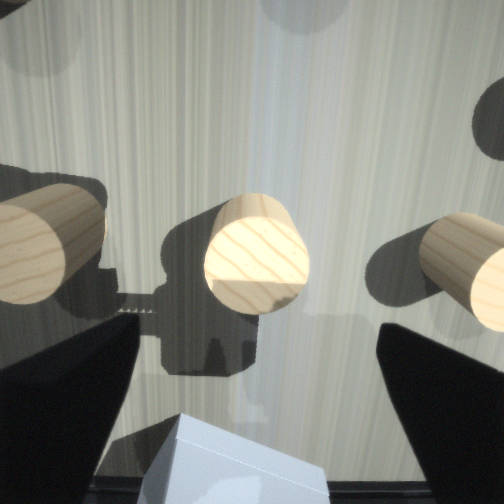

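Scene clock: 167.47 s of 17941.00 s.
left_arm: end_effector_position=(+0.0176, +0.0347, +0.3099) grip_measured=+0.016 end_effector_quat_wxyz=(+0.494, +0.502, -0.504, -0.500) end_effector_velocity=(+0.000, -0.001, -0.004) end_effector_angular_velocity=(+0.011, +0.027, +0.005) | right_arm: end_effector_position=(+0.0194, -0.0677, +0.3029) grip_measured=+0.700 end_effector_quat_wxyz=(+0.711, +0.000, -0.010, +0.703) end_effector_velocity=(-0.000, -0.000, -0.003) end_effector_angular_velocity=(+0.002, -0.008, +0.005)
Joint positions: left_arm=[-0.065  1.936  1.007  0.925  0.422  1.585  0.04 ] | right_arm=[ 0.058  1.386  0.444  0.957 -0.368 -0.008  0.073]
Joint velocities: left_arm=[-0.002  0.007  0.002 -0.007 -0.007 -0.022 -0.   ] | right_arm=[-0.002  0.012 -0.007  0.022 -0.007 -0.007 -0.   ]
Joint torques (N m, as the arm reports them, + toward a larger angle): left_arm=[ 0.2  -8.48  7.11  1.91  0.07 -0.17] | right_arm=[-0.28 -4.61  4.85  1.51 -0.12  0.2 ]
Heat: left arm: hottest shoulder 34 °C (+1.0 °C/min); right arm: hottest elbow 32 °C (+1.0 °C/min).
Hand target (left_arm): +0.020, +0.032, +0.309; +0.495, +0.500, -0.505, -0.500
Hand target (right_arm): +0.020, -0.069, +0.296; +0.711, -0.001, -0.001, +0.703
Off the commanded pose (left_arm): 0.005 m, 1 deg.
Off the commanded pose (right_arm): 0.005 m, 1 deg.
Kept back: nothing.
move: done
camera_calibration (this result's frames):
cam_left_wrist: T_world_to_cam=[[0.0123559, -0.029384, -0.999492, 0.323105], [0.958205, 0.286063, 0.00343555, 0.00498848], [0.285816, -0.95776, 0.0316905, 0.0912975], [0, 0, 0, 1]] pos_world=[-0.0348666, 0.0955082, 0.320031]
cam_right_wrist: T_world_to_cam=[[0.996554, -0.0415875, 0.0717714, -0.0375556], [0.056445, -0.29404, -0.954125, 0.301083], [0.0607834, 0.954888, -0.290679, 0.231374], [0, 0, 0, 1]] pos_world=[0.00636784, -0.133968, 0.357222]

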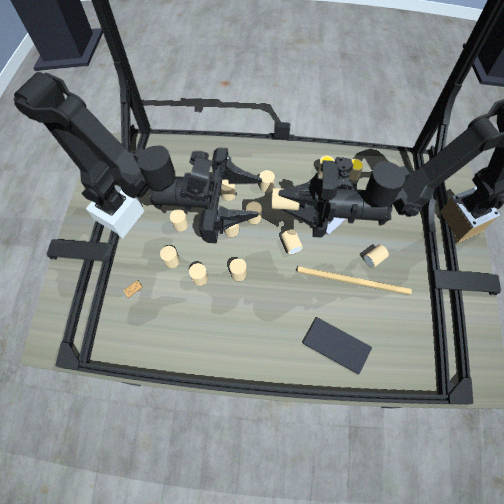

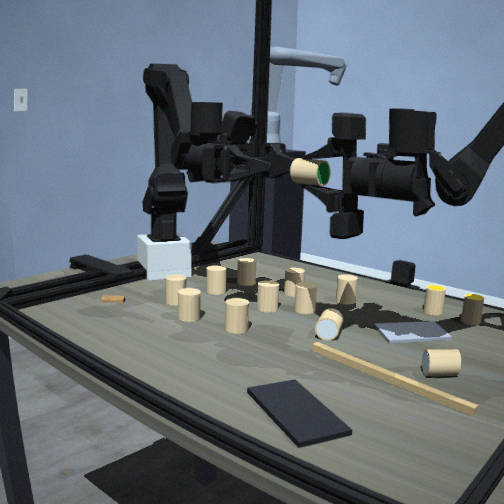

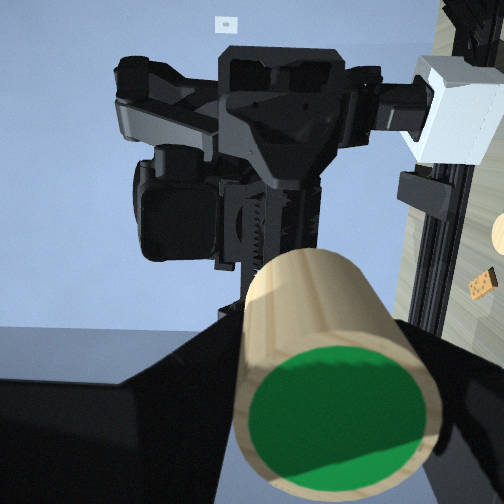

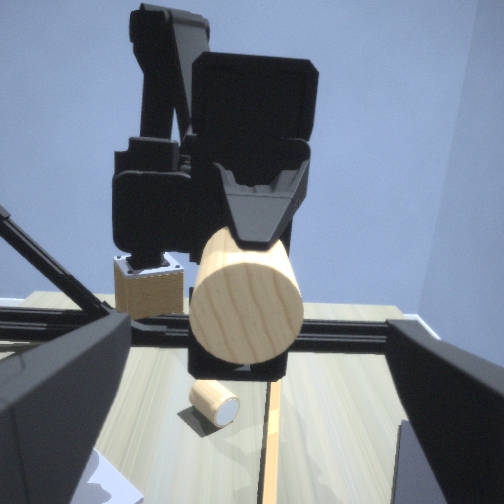

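Scene clock: 167.80 s of 17941.00 s.
left_arm: end_effector_position=(+0.0189, +0.0168, +0.3093) grip_measured=+0.016 end_effector_quat_wxyz=(+0.499, +0.500, -0.502, -0.499) end_effector_velocity=(+0.006, -0.010, +0.001) end_effector_angular_velocity=(-0.007, +0.019, +0.020) | right_arm: end_effector_position=(+0.0186, -0.0319, +0.2977) grip_measured=+0.700 end_effector_quat_wxyz=(+0.707, -0.003, -0.000, +0.707) end_effector_velocity=(+0.005, +0.027, +0.018) end_effector_angular_velocity=(+0.044, -0.008, -0.005)
Joint positions: left_arm=[-0.082  1.991  1.082  0.909  0.399  1.574  0.04 ] | right_arm=[ 0.105  1.533  0.563  0.967 -0.331 -0.006  0.073]
Joint velocities: left_arm=[-0.002  0.032  0.046 -0.007 -0.022 -0.022 -0.   ] | right_arm=[0.017 0.076 0.115 0.007 0.022 0.007 0.   ]
Joint torques (N m, as the arm reports them, + toward a larger angle): left_arm=[-0.28 -8.83  6.73  1.58 -0.06 -0.12] | right_arm=[ 0.22 -5.7   7.29  1.51  0.04  0.2 ]
Heat: left arm: hottest shoulder 34 °C (+1.0 °C/min); right arm: hottest elbow 32 °C (+1.0 °C/min).
Steps of this call (steps 1 to 10: the first 10 steps of this action). Readings (end_effector_position):
1: left_arm (+0.0181, +0.0327, +0.3098) | right_arm (+0.0197, -0.0638, +0.3023)
2: left_arm (+0.0191, +0.0292, +0.3105) | right_arm (+0.0191, -0.0572, +0.3020)
4: left_arm (+0.0198, +0.0230, +0.3107) | right_arm (+0.0183, -0.0450, +0.2990)
8: left_arm (+0.0188, +0.0178, +0.3095) | right_arm (+0.0183, -0.0342, +0.2966)
10: the state above

Scene clock: 168.23 s of 17941.00 s.
left_arm: end_effector_position=(+0.0193, +0.0155, +0.3101) grip_measured=+0.016 end_effector_quat_wxyz=(+0.499, +0.500, -0.502, -0.499) end_effector_velocity=(-0.000, -0.000, +0.003) end_effector_angular_velocity=(-0.002, -0.008, +0.005) | right_arm: end_effector_position=(+0.0190, -0.0288, +0.2988) grip_measured=+0.022 end_effector_quat_wxyz=(+0.707, -0.002, -0.001, +0.707) end_effector_velocity=(+0.002, -0.000, -0.003) end_effector_angular_velocity=(-0.012, +0.011, -0.010)
Joint positions: left_arm=[-0.083  1.994  1.089  0.907  0.397  1.574  0.04 ] | right_arm=[ 0.108  1.543  0.575  0.967 -0.328 -0.005  0.04 ]
Joint velocities: left_arm=[-0.002 -0.007  0.002 -0.007 -0.007  0.007 -0.001] | right_arm=[-0.002  0.002 -0.002 -0.007  0.007  0.007 -0.   ]
Joint torques (N m, as the arm reports them, + toward a larger angle): left_arm=[-0.26 -8.83  6.99  1.6  -0.13 -0.11] | right_arm=[ 0.3  -5.71  7.41  1.46  0.02  0.18]
Heat: left arm: hottest shoulder 34 °C (+1.0 °C/min); right arm: hottest elbow 32 °C (+1.0 °C/min).
Off your previous action's commanded pose (left_arm): 0.004 m, 0 deg at its last step (step 5 of this call).
Off your previous action's commanded pose (right_arm): 0.004 m, 0 deg at its last step (step 5 of this call).
Steps of this call (steps 1 to 5: the last 5 steps of your previous action; steps 6 to 13: the first 8 steps of this action). Readings (end_effector_position):
6: left_arm (+0.0194, +0.0157, +0.3102) | right_arm (+0.0188, -0.0293, +0.2987)
7: left_arm (+0.0194, +0.0157, +0.3101) | right_arm (+0.0189, -0.0292, +0.2988)
9: left_arm (+0.0195, +0.0156, +0.3102) | right_arm (+0.0189, -0.0289, +0.2988)
13: the state above

Scene clock: 168.43 s of 17941.00 s.
left_arm: end_effector_position=(+0.0193, +0.0155, +0.3101) grip_measured=+0.016 end_effector_quat_wxyz=(+0.499, +0.500, -0.502, -0.499) end_effector_velocity=(-0.002, -0.001, -0.002) end_effector_angular_velocity=(+0.007, +0.010, -0.010) | right_arm: end_effector_position=(+0.0190, -0.0288, +0.2988) grip_measured=+0.022 end_effector_quat_wxyz=(+0.707, -0.002, -0.001, +0.707) end_effector_velocity=(-0.001, -0.002, -0.004) end_effector_angular_velocity=(-0.012, -0.003, +0.015)
Joint positions: left_arm=[-0.083  1.994  1.089  0.907  0.397  1.574  0.04 ] | right_arm=[ 0.108  1.543  0.575  0.967 -0.328 -0.005  0.04 ]
Joint velocities: left_arm=[-0.002  0.002  0.002 -0.007  0.007 -0.007 -0.   ] | right_arm=[-0.007 -0.002 -0.007 -0.007 -0.022 -0.007 -0.   ]
Joint torques (N m, as the arm reports them, + toward a larger angle): left_arm=[-0.12 -8.83  7.1   1.55 -0.1  -0.11] | right_arm=[ 0.3  -5.7   7.43  1.45  0.02  0.18]
Heat: left arm: hottest shoulder 34 °C (+1.0 °C/min); right arm: hottest elbow 32 °C (+1.0 °C/min).
Off your previous action's commanded pose (left_arm): 0.004 m, 0 deg at its last step (step 5 of this call).
Off your previous action's commanded pose (right_arm): 0.003 m, 0 deg at its last step (step 5 of this call).
Steps of this call (steps 1 to 5: the last 5 steps of your previous action; step 6: the first step of this action). Readings (end_effector_position):
6: the state above

Scene clock: 168.70 s of 17941.00 s.
left_arm: end_effector_position=(+0.0192, +0.0234, +0.3085) grip_measured=+0.530 end_effector_quat_wxyz=(+0.499, +0.500, -0.502, -0.499) end_effector_velocity=(+0.009, +0.106, -0.041) end_effector_angular_velocity=(+0.097, +0.063, +0.024) | right_arm: end_effector_position=(+0.0189, -0.0412, +0.2973) grip_measured=+0.022 end_effector_quat_wxyz=(+0.707, -0.003, -0.000, +0.707) end_effector_velocity=(+0.003, -0.144, +0.006) end_effector_angular_velocity=(+0.035, -0.019, -0.010)
Joint positions: left_arm=[-0.075  1.975  1.052  0.925  0.407  1.574  0.065] | right_arm=[ 0.092  1.5    0.53   0.967 -0.345 -0.005  0.04 ]
Joint velocities: left_arm=[ 0.12  -0.242 -0.471  0.125  0.095 -0.022  0.02 ] | right_arm=[-0.193 -0.54  -0.496 -0.007 -0.183 -0.007 -0.   ]
Joint torques (N m, as the arm reports them, + toward a larger angle): left_arm=[  0.37 -11.73   4.63   1.74   0.12  -0.14] | right_arm=[-0.27 -7.69  5.59  1.28 -0.11  0.2 ]
Heat: left arm: hottest shoulder 34 °C (+1.0 °C/min); right arm: hottest elbow 32 °C (+1.0 °C/min).
Off your previous action's commanded pose (left_arm): 0.004 m, 0 deg at its last step (step 5 of this call).
Off your previous action's commanded pose (right_arm): 0.003 m, 0 deg at its last step (step 5 of this call).
Steps of this call (steps 1 to 5: the last 5 steps of your previous action; steps 6 to 8: the first 3 steps of this action). Readings (end_effector_position):
6: left_arm (+0.0194, +0.0167, +0.3107) | right_arm (+0.0186, -0.0313, +0.2981)
7: left_arm (+0.0191, +0.0199, +0.3099) | right_arm (+0.0187, -0.0361, +0.2974)
8: the state above

Scene clock: 171.47 s of 17941.00 s.
left_arm: end_effector_position=(+0.0195, +0.1669, +0.3095) grip_measured=+0.700 end_effector_quat_wxyz=(+0.499, +0.501, -0.501, -0.499) end_effector_velocity=(-0.001, +0.002, -0.003) end_effector_angular_velocity=(+0.010, +0.014, -0.005) | right_arm: end_effector_position=(-0.0053, -0.1781, +0.1516) grip_measured=+0.023 end_effector_quat_wxyz=(+0.496, -0.500, +0.497, +0.506) end_effector_velocity=(-0.002, -0.007, -0.001) end_effector_angular_velocity=(-0.038, +0.017, +0.005)
Joint positions: left_arm=[0.142 1.558 0.526 1.034 0.622 1.574 0.073] | right_arm=[ 0.192  1.607  0.972 -0.933 -0.007 -0.258  0.04 ]
Joint velocities: left_arm=[ 0.002 -0.002 -0.007 -0.007  0.007 -0.007 -0.   ] | right_arm=[-0.002  0.007  0.002 -0.037 -0.007 -0.007 -0.   ]
Joint torques (N m, as the arm reports them, + toward a larger angle): left_arm=[ 0.38 -7.06  4.15  1.56  0.2  -0.06] | right_arm=[ 0.24 -5.9   6.83 -0.1  -0.01  0.18]
Heat: left arm: hottest shoulder 34 °C (+1.0 °C/min); right arm: hottest elbow 33 °C (+1.0 °C/min).
Hand target (left_arm): +0.018, +0.170, +0.308; +0.499, +0.501, -0.500, -0.500
Hand target (right_arm): -0.005, -0.176, +0.151; +0.496, -0.502, +0.499, +0.504
Off your previous action's commanded pose (left_arm): 0.007 m, 0 deg at its last step (step 5 of this call).
Off your previous action's commanded pose (right_arm): 0.007 m, 0 deg at its last step (step 5 of this call).
Off the commanded pose (left_arm): 0.004 m, 0 deg.
Off the commanded pose (right_arm): 0.003 m, 1 deg.
Kept back: nothing.
move: done
camera_calibration (this result's frames):
cam_left_wrist: T_world_to_cam=[[0.00456421, -0.0349814, -0.999378, 0.327568], [0.955869, 0.293733, -0.0059161, -0.03303], [0.293757, -0.955247, 0.0347783, 0.215855], [0, 0, 0, 1]] pos_world=[-0.0333318, 0.227356, 0.319661]
cam_right_wrist: T_world_to_cam=[[0.997148, 0.0716266, 0.0237952, 0.0207599], [0.0611388, -0.951406, 0.301808, -0.181761], [0.0442564, -0.299493, -0.953072, 0.171274], [0, 0, 0, 1]] pos_world=[-0.017168, -0.12312, 0.2176]

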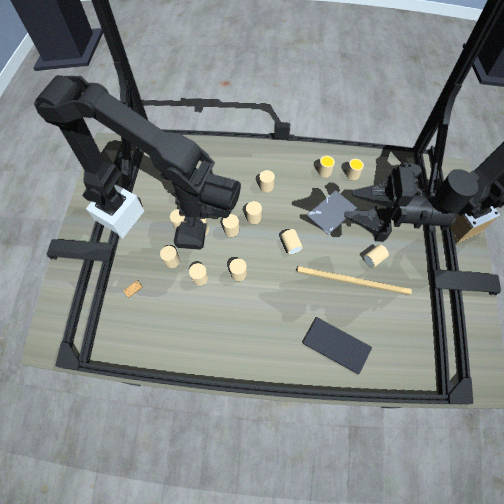

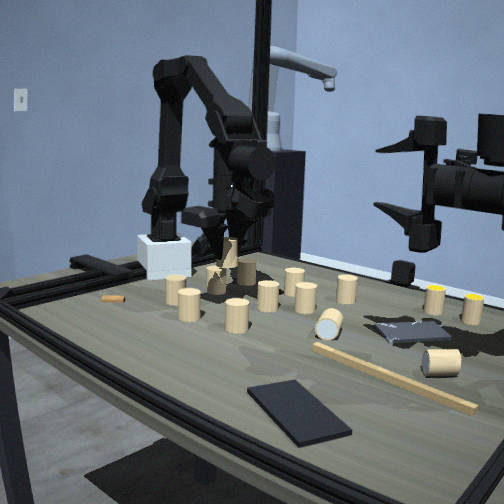

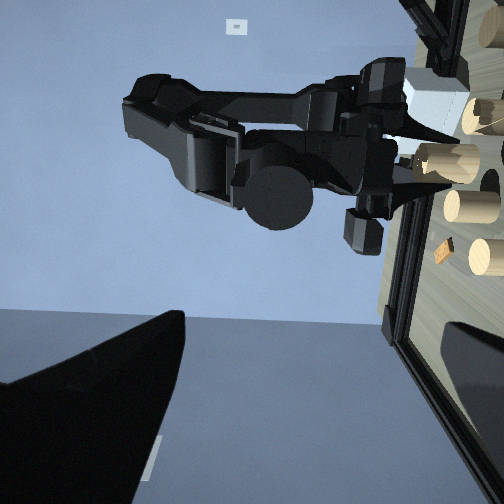

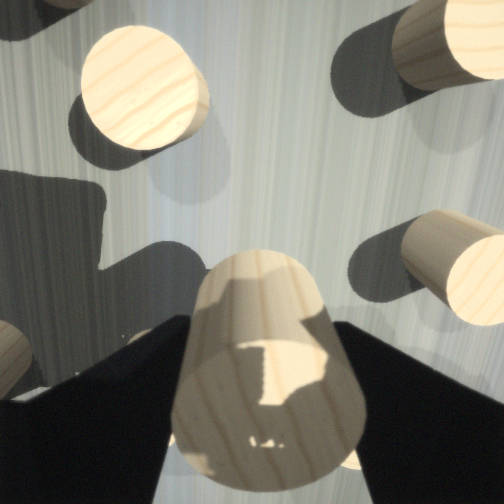

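Scene clock: 172.60 s of 17941.00 s.
left_arm: end_effector_position=(+0.0193, +0.1672, +0.3092) grip_measured=+0.700 end_effector_quat_wxyz=(+0.499, +0.501, -0.501, -0.499) end_effector_velocity=(-0.000, +0.000, +0.001) end_effector_angular_velocity=(-0.006, +0.018, +0.005) | right_arm: end_effector_position=(-0.0041, -0.1729, +0.0722) grip_measured=+0.023 end_effector_quat_wxyz=(+0.503, -0.497, +0.496, +0.504) end_effector_velocity=(-0.000, -0.005, +0.000) end_effector_angular_velocity=(-0.020, +0.012, +0.000)
Joint positions: left_arm=[0.142 1.557 0.524 1.035 0.622 1.574 0.073] | right_arm=[ 0.195  1.796  0.817 -0.577 -0.003 -0.244  0.04 ]
Joint velocities: left_arm=[-0.002 -0.002 -0.002  0.007 -0.007 -0.022 -0.   ] | right_arm=[-0.007 -0.002 -0.002 -0.022 -0.007 -0.007  0.   ]
Joint torques (N m, as the arm reports them, + toward a larger angle): left_arm=[ 0.15 -7.1   3.87  1.71  0.05 -0.14] | right_arm=[ 0.28 -5.97  3.43  0.46  0.01  0.19]
Heat: left arm: hottest shoulder 34 °C (+1.0 °C/min); right arm: hottest elbow 33 °C (+1.0 °C/min).
Hand target (left_arm): +0.018, +0.170, +0.308; +0.500, +0.500, -0.500, -0.500
Hand target (right_arm): -0.005, -0.176, +0.067; +0.500, -0.500, +0.500, +0.500
Off the commanded pose (left_arm): 0.003 m, 0 deg.
Off the commanded pose (right_arm): 0.006 m, 1 deg.
Kept back: nothing.
move: done
camera_calibration (this result's frames):
cam_left_wrist: T_world_to_cam=[[0.00456421, -0.0349814, -0.999378, 0.327308], [0.955869, 0.293733, -0.0059161, -0.0329125], [0.293757, -0.955247, 0.0347783, 0.21622], [0, 0, 0, 1]] pos_world=[-0.03355, 0.227661, 0.31939]
cam_right_wrist: T_world_to_cam=[[0.997667, 0.0606798, 0.0312678, 0.0186812], [0.0488738, -0.954742, 0.293394, -0.152919], [0.0476557, -0.291181, -0.95548, 0.0987282], [0, 0, 0, 1]] pos_world=[-0.0158688, -0.118384, 0.138614]

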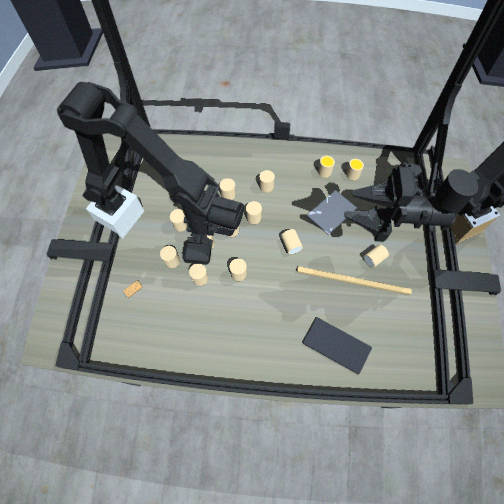

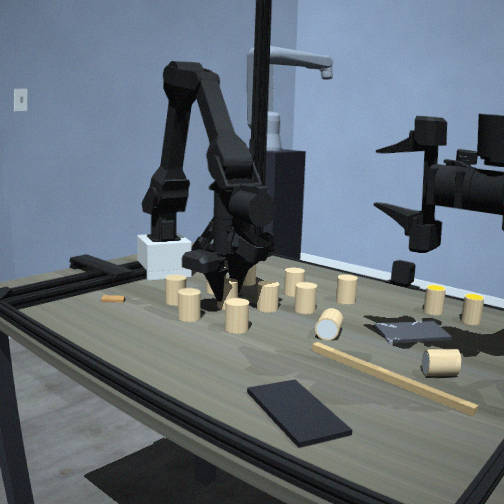

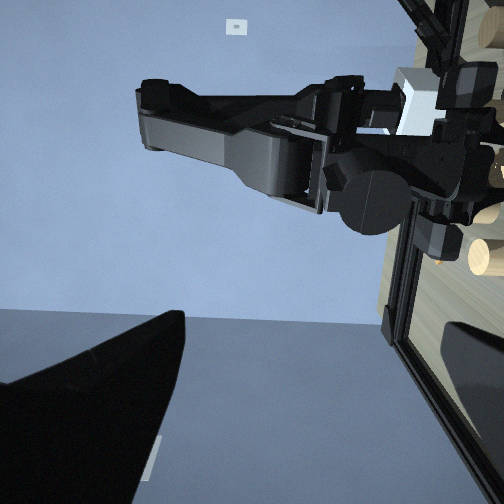

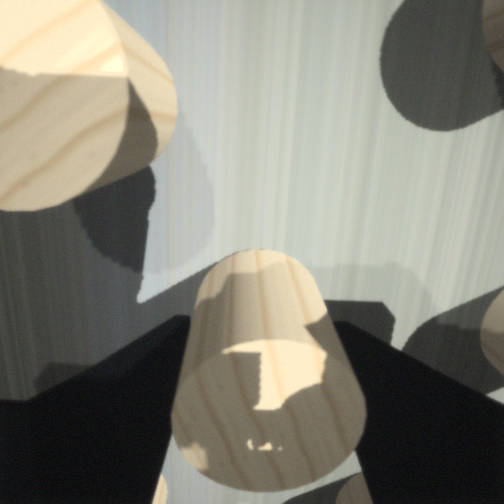

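Scene clock: 172.83 s of 17941.00 s.
left_arm: end_effector_position=(+0.0193, +0.1672, +0.3092) grip_measured=+0.700 end_effector_quat_wxyz=(+0.499, +0.501, -0.501, -0.499) end_effector_velocity=(+0.002, -0.000, +0.003) end_effector_angular_velocity=(-0.010, +0.000, +0.029) | right_arm: end_effector_position=(-0.0042, -0.1730, +0.0713) grip_measured=+0.421 end_effector_quat_wxyz=(+0.502, -0.498, +0.496, +0.504) end_effector_velocity=(-0.002, -0.002, -0.003) end_effector_angular_velocity=(-0.015, +0.011, +0.025)
Joint positions: left_arm=[0.142 1.557 0.524 1.035 0.622 1.574 0.073] | right_arm=[ 0.195  1.799  0.817 -0.576 -0.003 -0.244  0.06 ]
Joint velocities: left_arm=[-0.007 -0.007 -0.002  0.007 -0.037 -0.007 -0.   ] | right_arm=[ 0.002  0.012  0.002 -0.007 -0.007 -0.022  0.174]
Joint torques (N m, as the arm reports them, + toward a larger angle): left_arm=[ 0.17 -7.25  4.09  1.69  0.09 -0.15] | right_arm=[ 0.27 -6.39  4.    0.24  0.01  0.18]
Heat: left arm: hottest shoulder 34 °C (+1.0 °C/min); right arm: hottest elbow 33 °C (+1.0 °C/min).
Steps of this call (steps 1 to 7: the first 7 steps of this action). Readings (end_effector_position):
1: left_arm (+0.0193, +0.1672, +0.3092) | right_arm (-0.0041, -0.1729, +0.0722)
2: left_arm (+0.0193, +0.1672, +0.3092) | right_arm (-0.0041, -0.1729, +0.0722)
4: left_arm (+0.0193, +0.1672, +0.3092) | right_arm (-0.0041, -0.1728, +0.0719)
7: the state above

Scene clock: 174.23 s of 17941.00 s.
left_arm: end_effector_position=(+0.0193, +0.1672, +0.3092) grip_measured=+0.700 end_effector_quat_wxyz=(+0.499, +0.501, -0.501, -0.499) end_effector_velocity=(-0.004, -0.000, -0.005) end_effector_angular_velocity=(+0.014, +0.017, -0.015) | right_arm: end_effector_position=(-0.0050, -0.1768, +0.1402) grip_measured=+0.600 end_effector_quat_wxyz=(+0.495, -0.502, +0.504, +0.499) end_effector_velocity=(-0.000, +0.000, +0.006) end_effector_angular_velocity=(+0.004, +0.007, +0.005)
Joint positions: left_arm=[0.142 1.557 0.524 1.035 0.622 1.574 0.073] | right_arm=[ 0.195  1.644  0.962 -0.902 -0.003 -0.244  0.068]
Joint velocities: left_arm=[-0.007  0.002 -0.007 -0.007  0.007 -0.007 -0.   ] | right_arm=[-0.002 -0.012  0.012 -0.022 -0.007 -0.007 -0.   ]
Joint torques (N m, as the arm reports them, + toward a larger angle): left_arm=[ 0.19 -7.29  4.06  1.71  0.09 -0.21] | right_arm=[ 0.27 -8.37  6.61 -0.11  0.01  0.18]
Heat: left arm: hottest shoulder 34 °C (+1.0 °C/min); right arm: hottest elbow 33 °C (+1.0 °C/min).
Hand target (left_arm): +0.018, +0.170, +0.308; +0.500, +0.500, -0.500, -0.500
Hand target (right_arm): -0.005, -0.174, +0.145; +0.500, -0.500, +0.500, +0.500
Off your previous action's commanded pose (left_arm): 0.003 m, 0 deg at its last step (step 5 of this call).
Off your previous action's commanded pose (right_arm): 0.004 m, 1 deg at its last step (step 5 of this call).
Off the commanded pose (left_arm): 0.003 m, 0 deg.
Off the commanded pose (right_arm): 0.005 m, 1 deg.
Kept back: nothing.
move: done
camera_calibration (this result's frames):
cam_left_wrist: T_world_to_cam=[[0.00456421, -0.0349814, -0.999378, 0.327308], [0.955869, 0.293733, -0.0059161, -0.0329125], [0.293757, -0.955247, 0.0347783, 0.21622], [0, 0, 0, 1]] pos_world=[-0.03355, 0.227661, 0.31939]
cam_right_wrist: T_world_to_cam=[[0.997839, 0.0614206, 0.0233379, 0.0189305], [0.0507985, -0.946435, 0.318873, -0.178623], [0.0416732, -0.316998, -0.94751, 0.15688], [0, 0, 0, 1]] pos_world=[-0.0163535, -0.120487, 0.205162]

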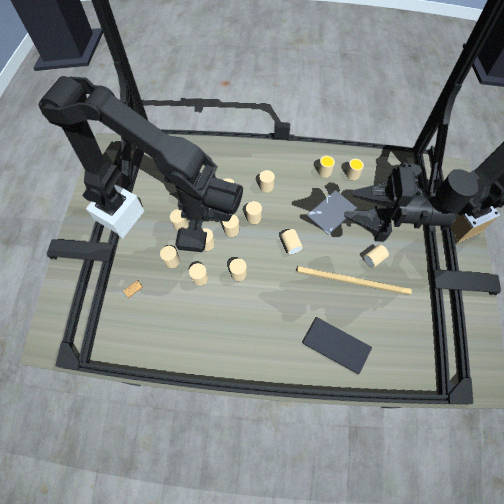

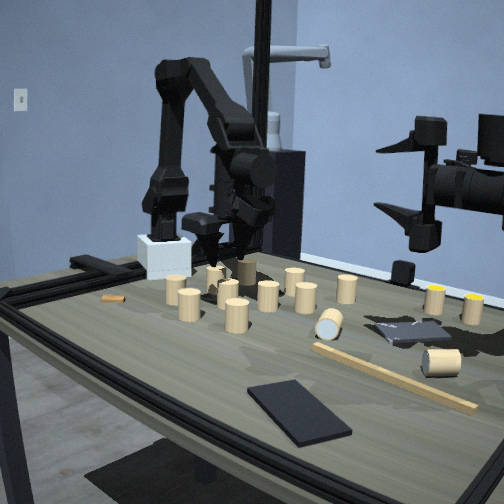

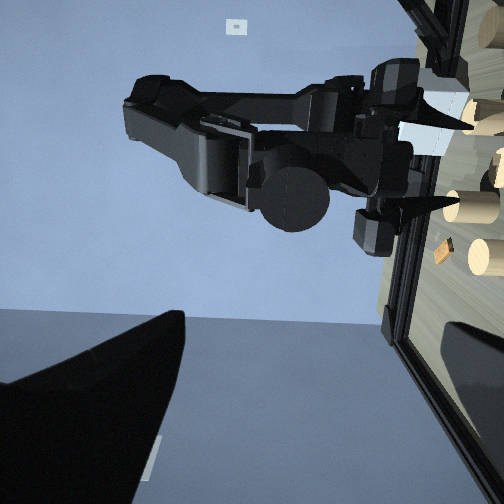

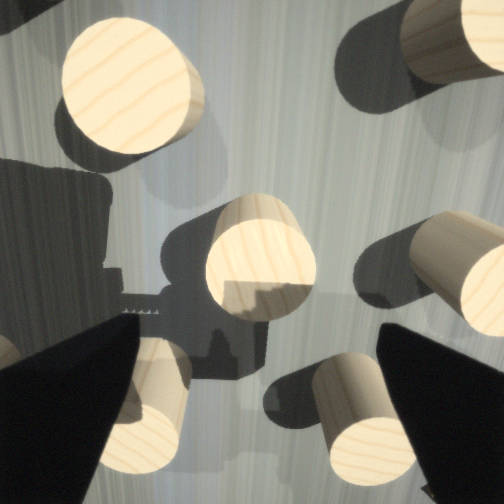

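Scene clock: 175.17 s of 17941.00 s.
left_arm: end_effector_position=(+0.0192, +0.1672, +0.3092) grip_measured=+0.700 end_effector_quat_wxyz=(+0.499, +0.501, -0.502, -0.499) end_effector_velocity=(-0.001, +0.001, -0.001) end_effector_angular_velocity=(+0.006, +0.012, +0.005) | right_arm: end_effector_position=(-0.0531, -0.1116, +0.1462) grip_measured=+0.600 end_effector_quat_wxyz=(+0.501, -0.499, +0.498, +0.503) end_effector_velocity=(-0.001, -0.001, +0.001) end_effector_angular_velocity=(-0.017, -0.006, -0.000)
Joint positions: left_arm=[0.142 1.557 0.524 1.035 0.622 1.574 0.073] | right_arm=[ 0.39   1.826  1.204 -0.942 -0.001 -0.049  0.068]
Joint velocities: left_arm=[-0.002 -0.007 -0.007 -0.007 -0.007 -0.007 -0.   ] | right_arm=[ 0.007  0.007  0.012 -0.022  0.007  0.007 -0.   ]
Joint torques (N m, as the arm reports them, + toward a larger angle): left_arm=[ 0.14 -7.07  4.02  1.68  0.12 -0.1 ] | right_arm=[ 0.27 -7.42  6.76 -0.09  0.04  0.19]
Heat: left arm: hottest shoulder 34 °C (+1.0 °C/min); right arm: hottest elbow 33 °C (+1.0 °C/min).
Hand target (left_arm): +0.018, +0.170, +0.308; +0.500, +0.500, -0.500, -0.500
Hand target (right_arm): -0.054, -0.110, +0.145; +0.501, -0.501, +0.499, +0.500
Off the commanded pose (left_arm): 0.003 m, 0 deg.
Off the commanded pose (right_arm): 0.002 m, 0 deg.
Kept back: nothing.
move: done
camera_calibration (this result's frames):
cam_left_wrist: T_world_to_cam=[[0.00455154, -0.0349827, -0.999378, 0.327308], [0.955981, 0.293369, -0.00591532, -0.032799], [0.293393, -0.955359, 0.0347781, 0.216262], [0, 0, 0, 1]] pos_world=[-0.0335843, 0.227681, 0.319389]
cam_right_wrist: T_world_to_cam=[[0.99767, 0.0612648, 0.0300275, 0.0617661], [0.0494636, -0.952606, 0.300158, -0.114502], [0.0469935, -0.297973, -0.953417, 0.188556], [0, 0, 0, 1]] pos_world=[-0.0648194, -0.0566746, 0.212287]

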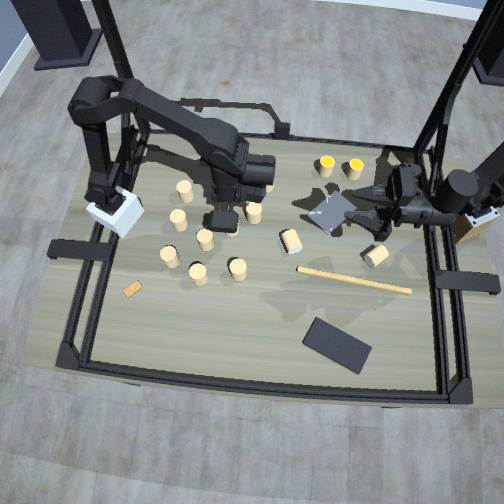

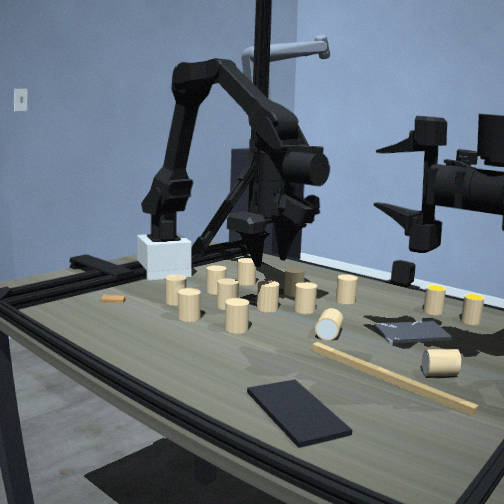

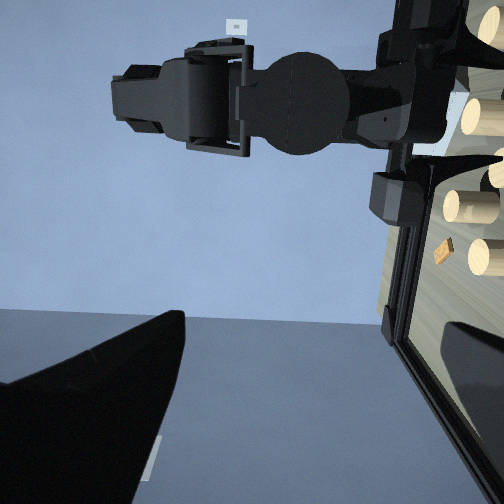

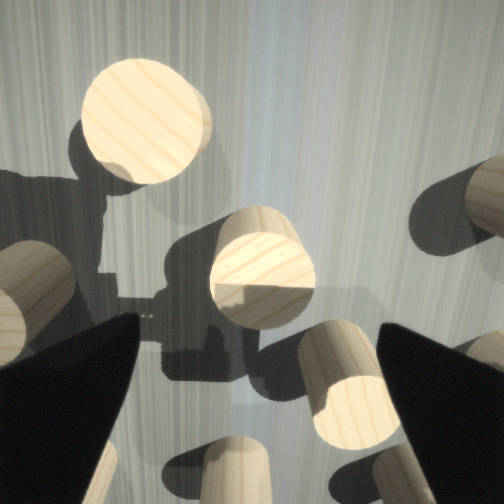

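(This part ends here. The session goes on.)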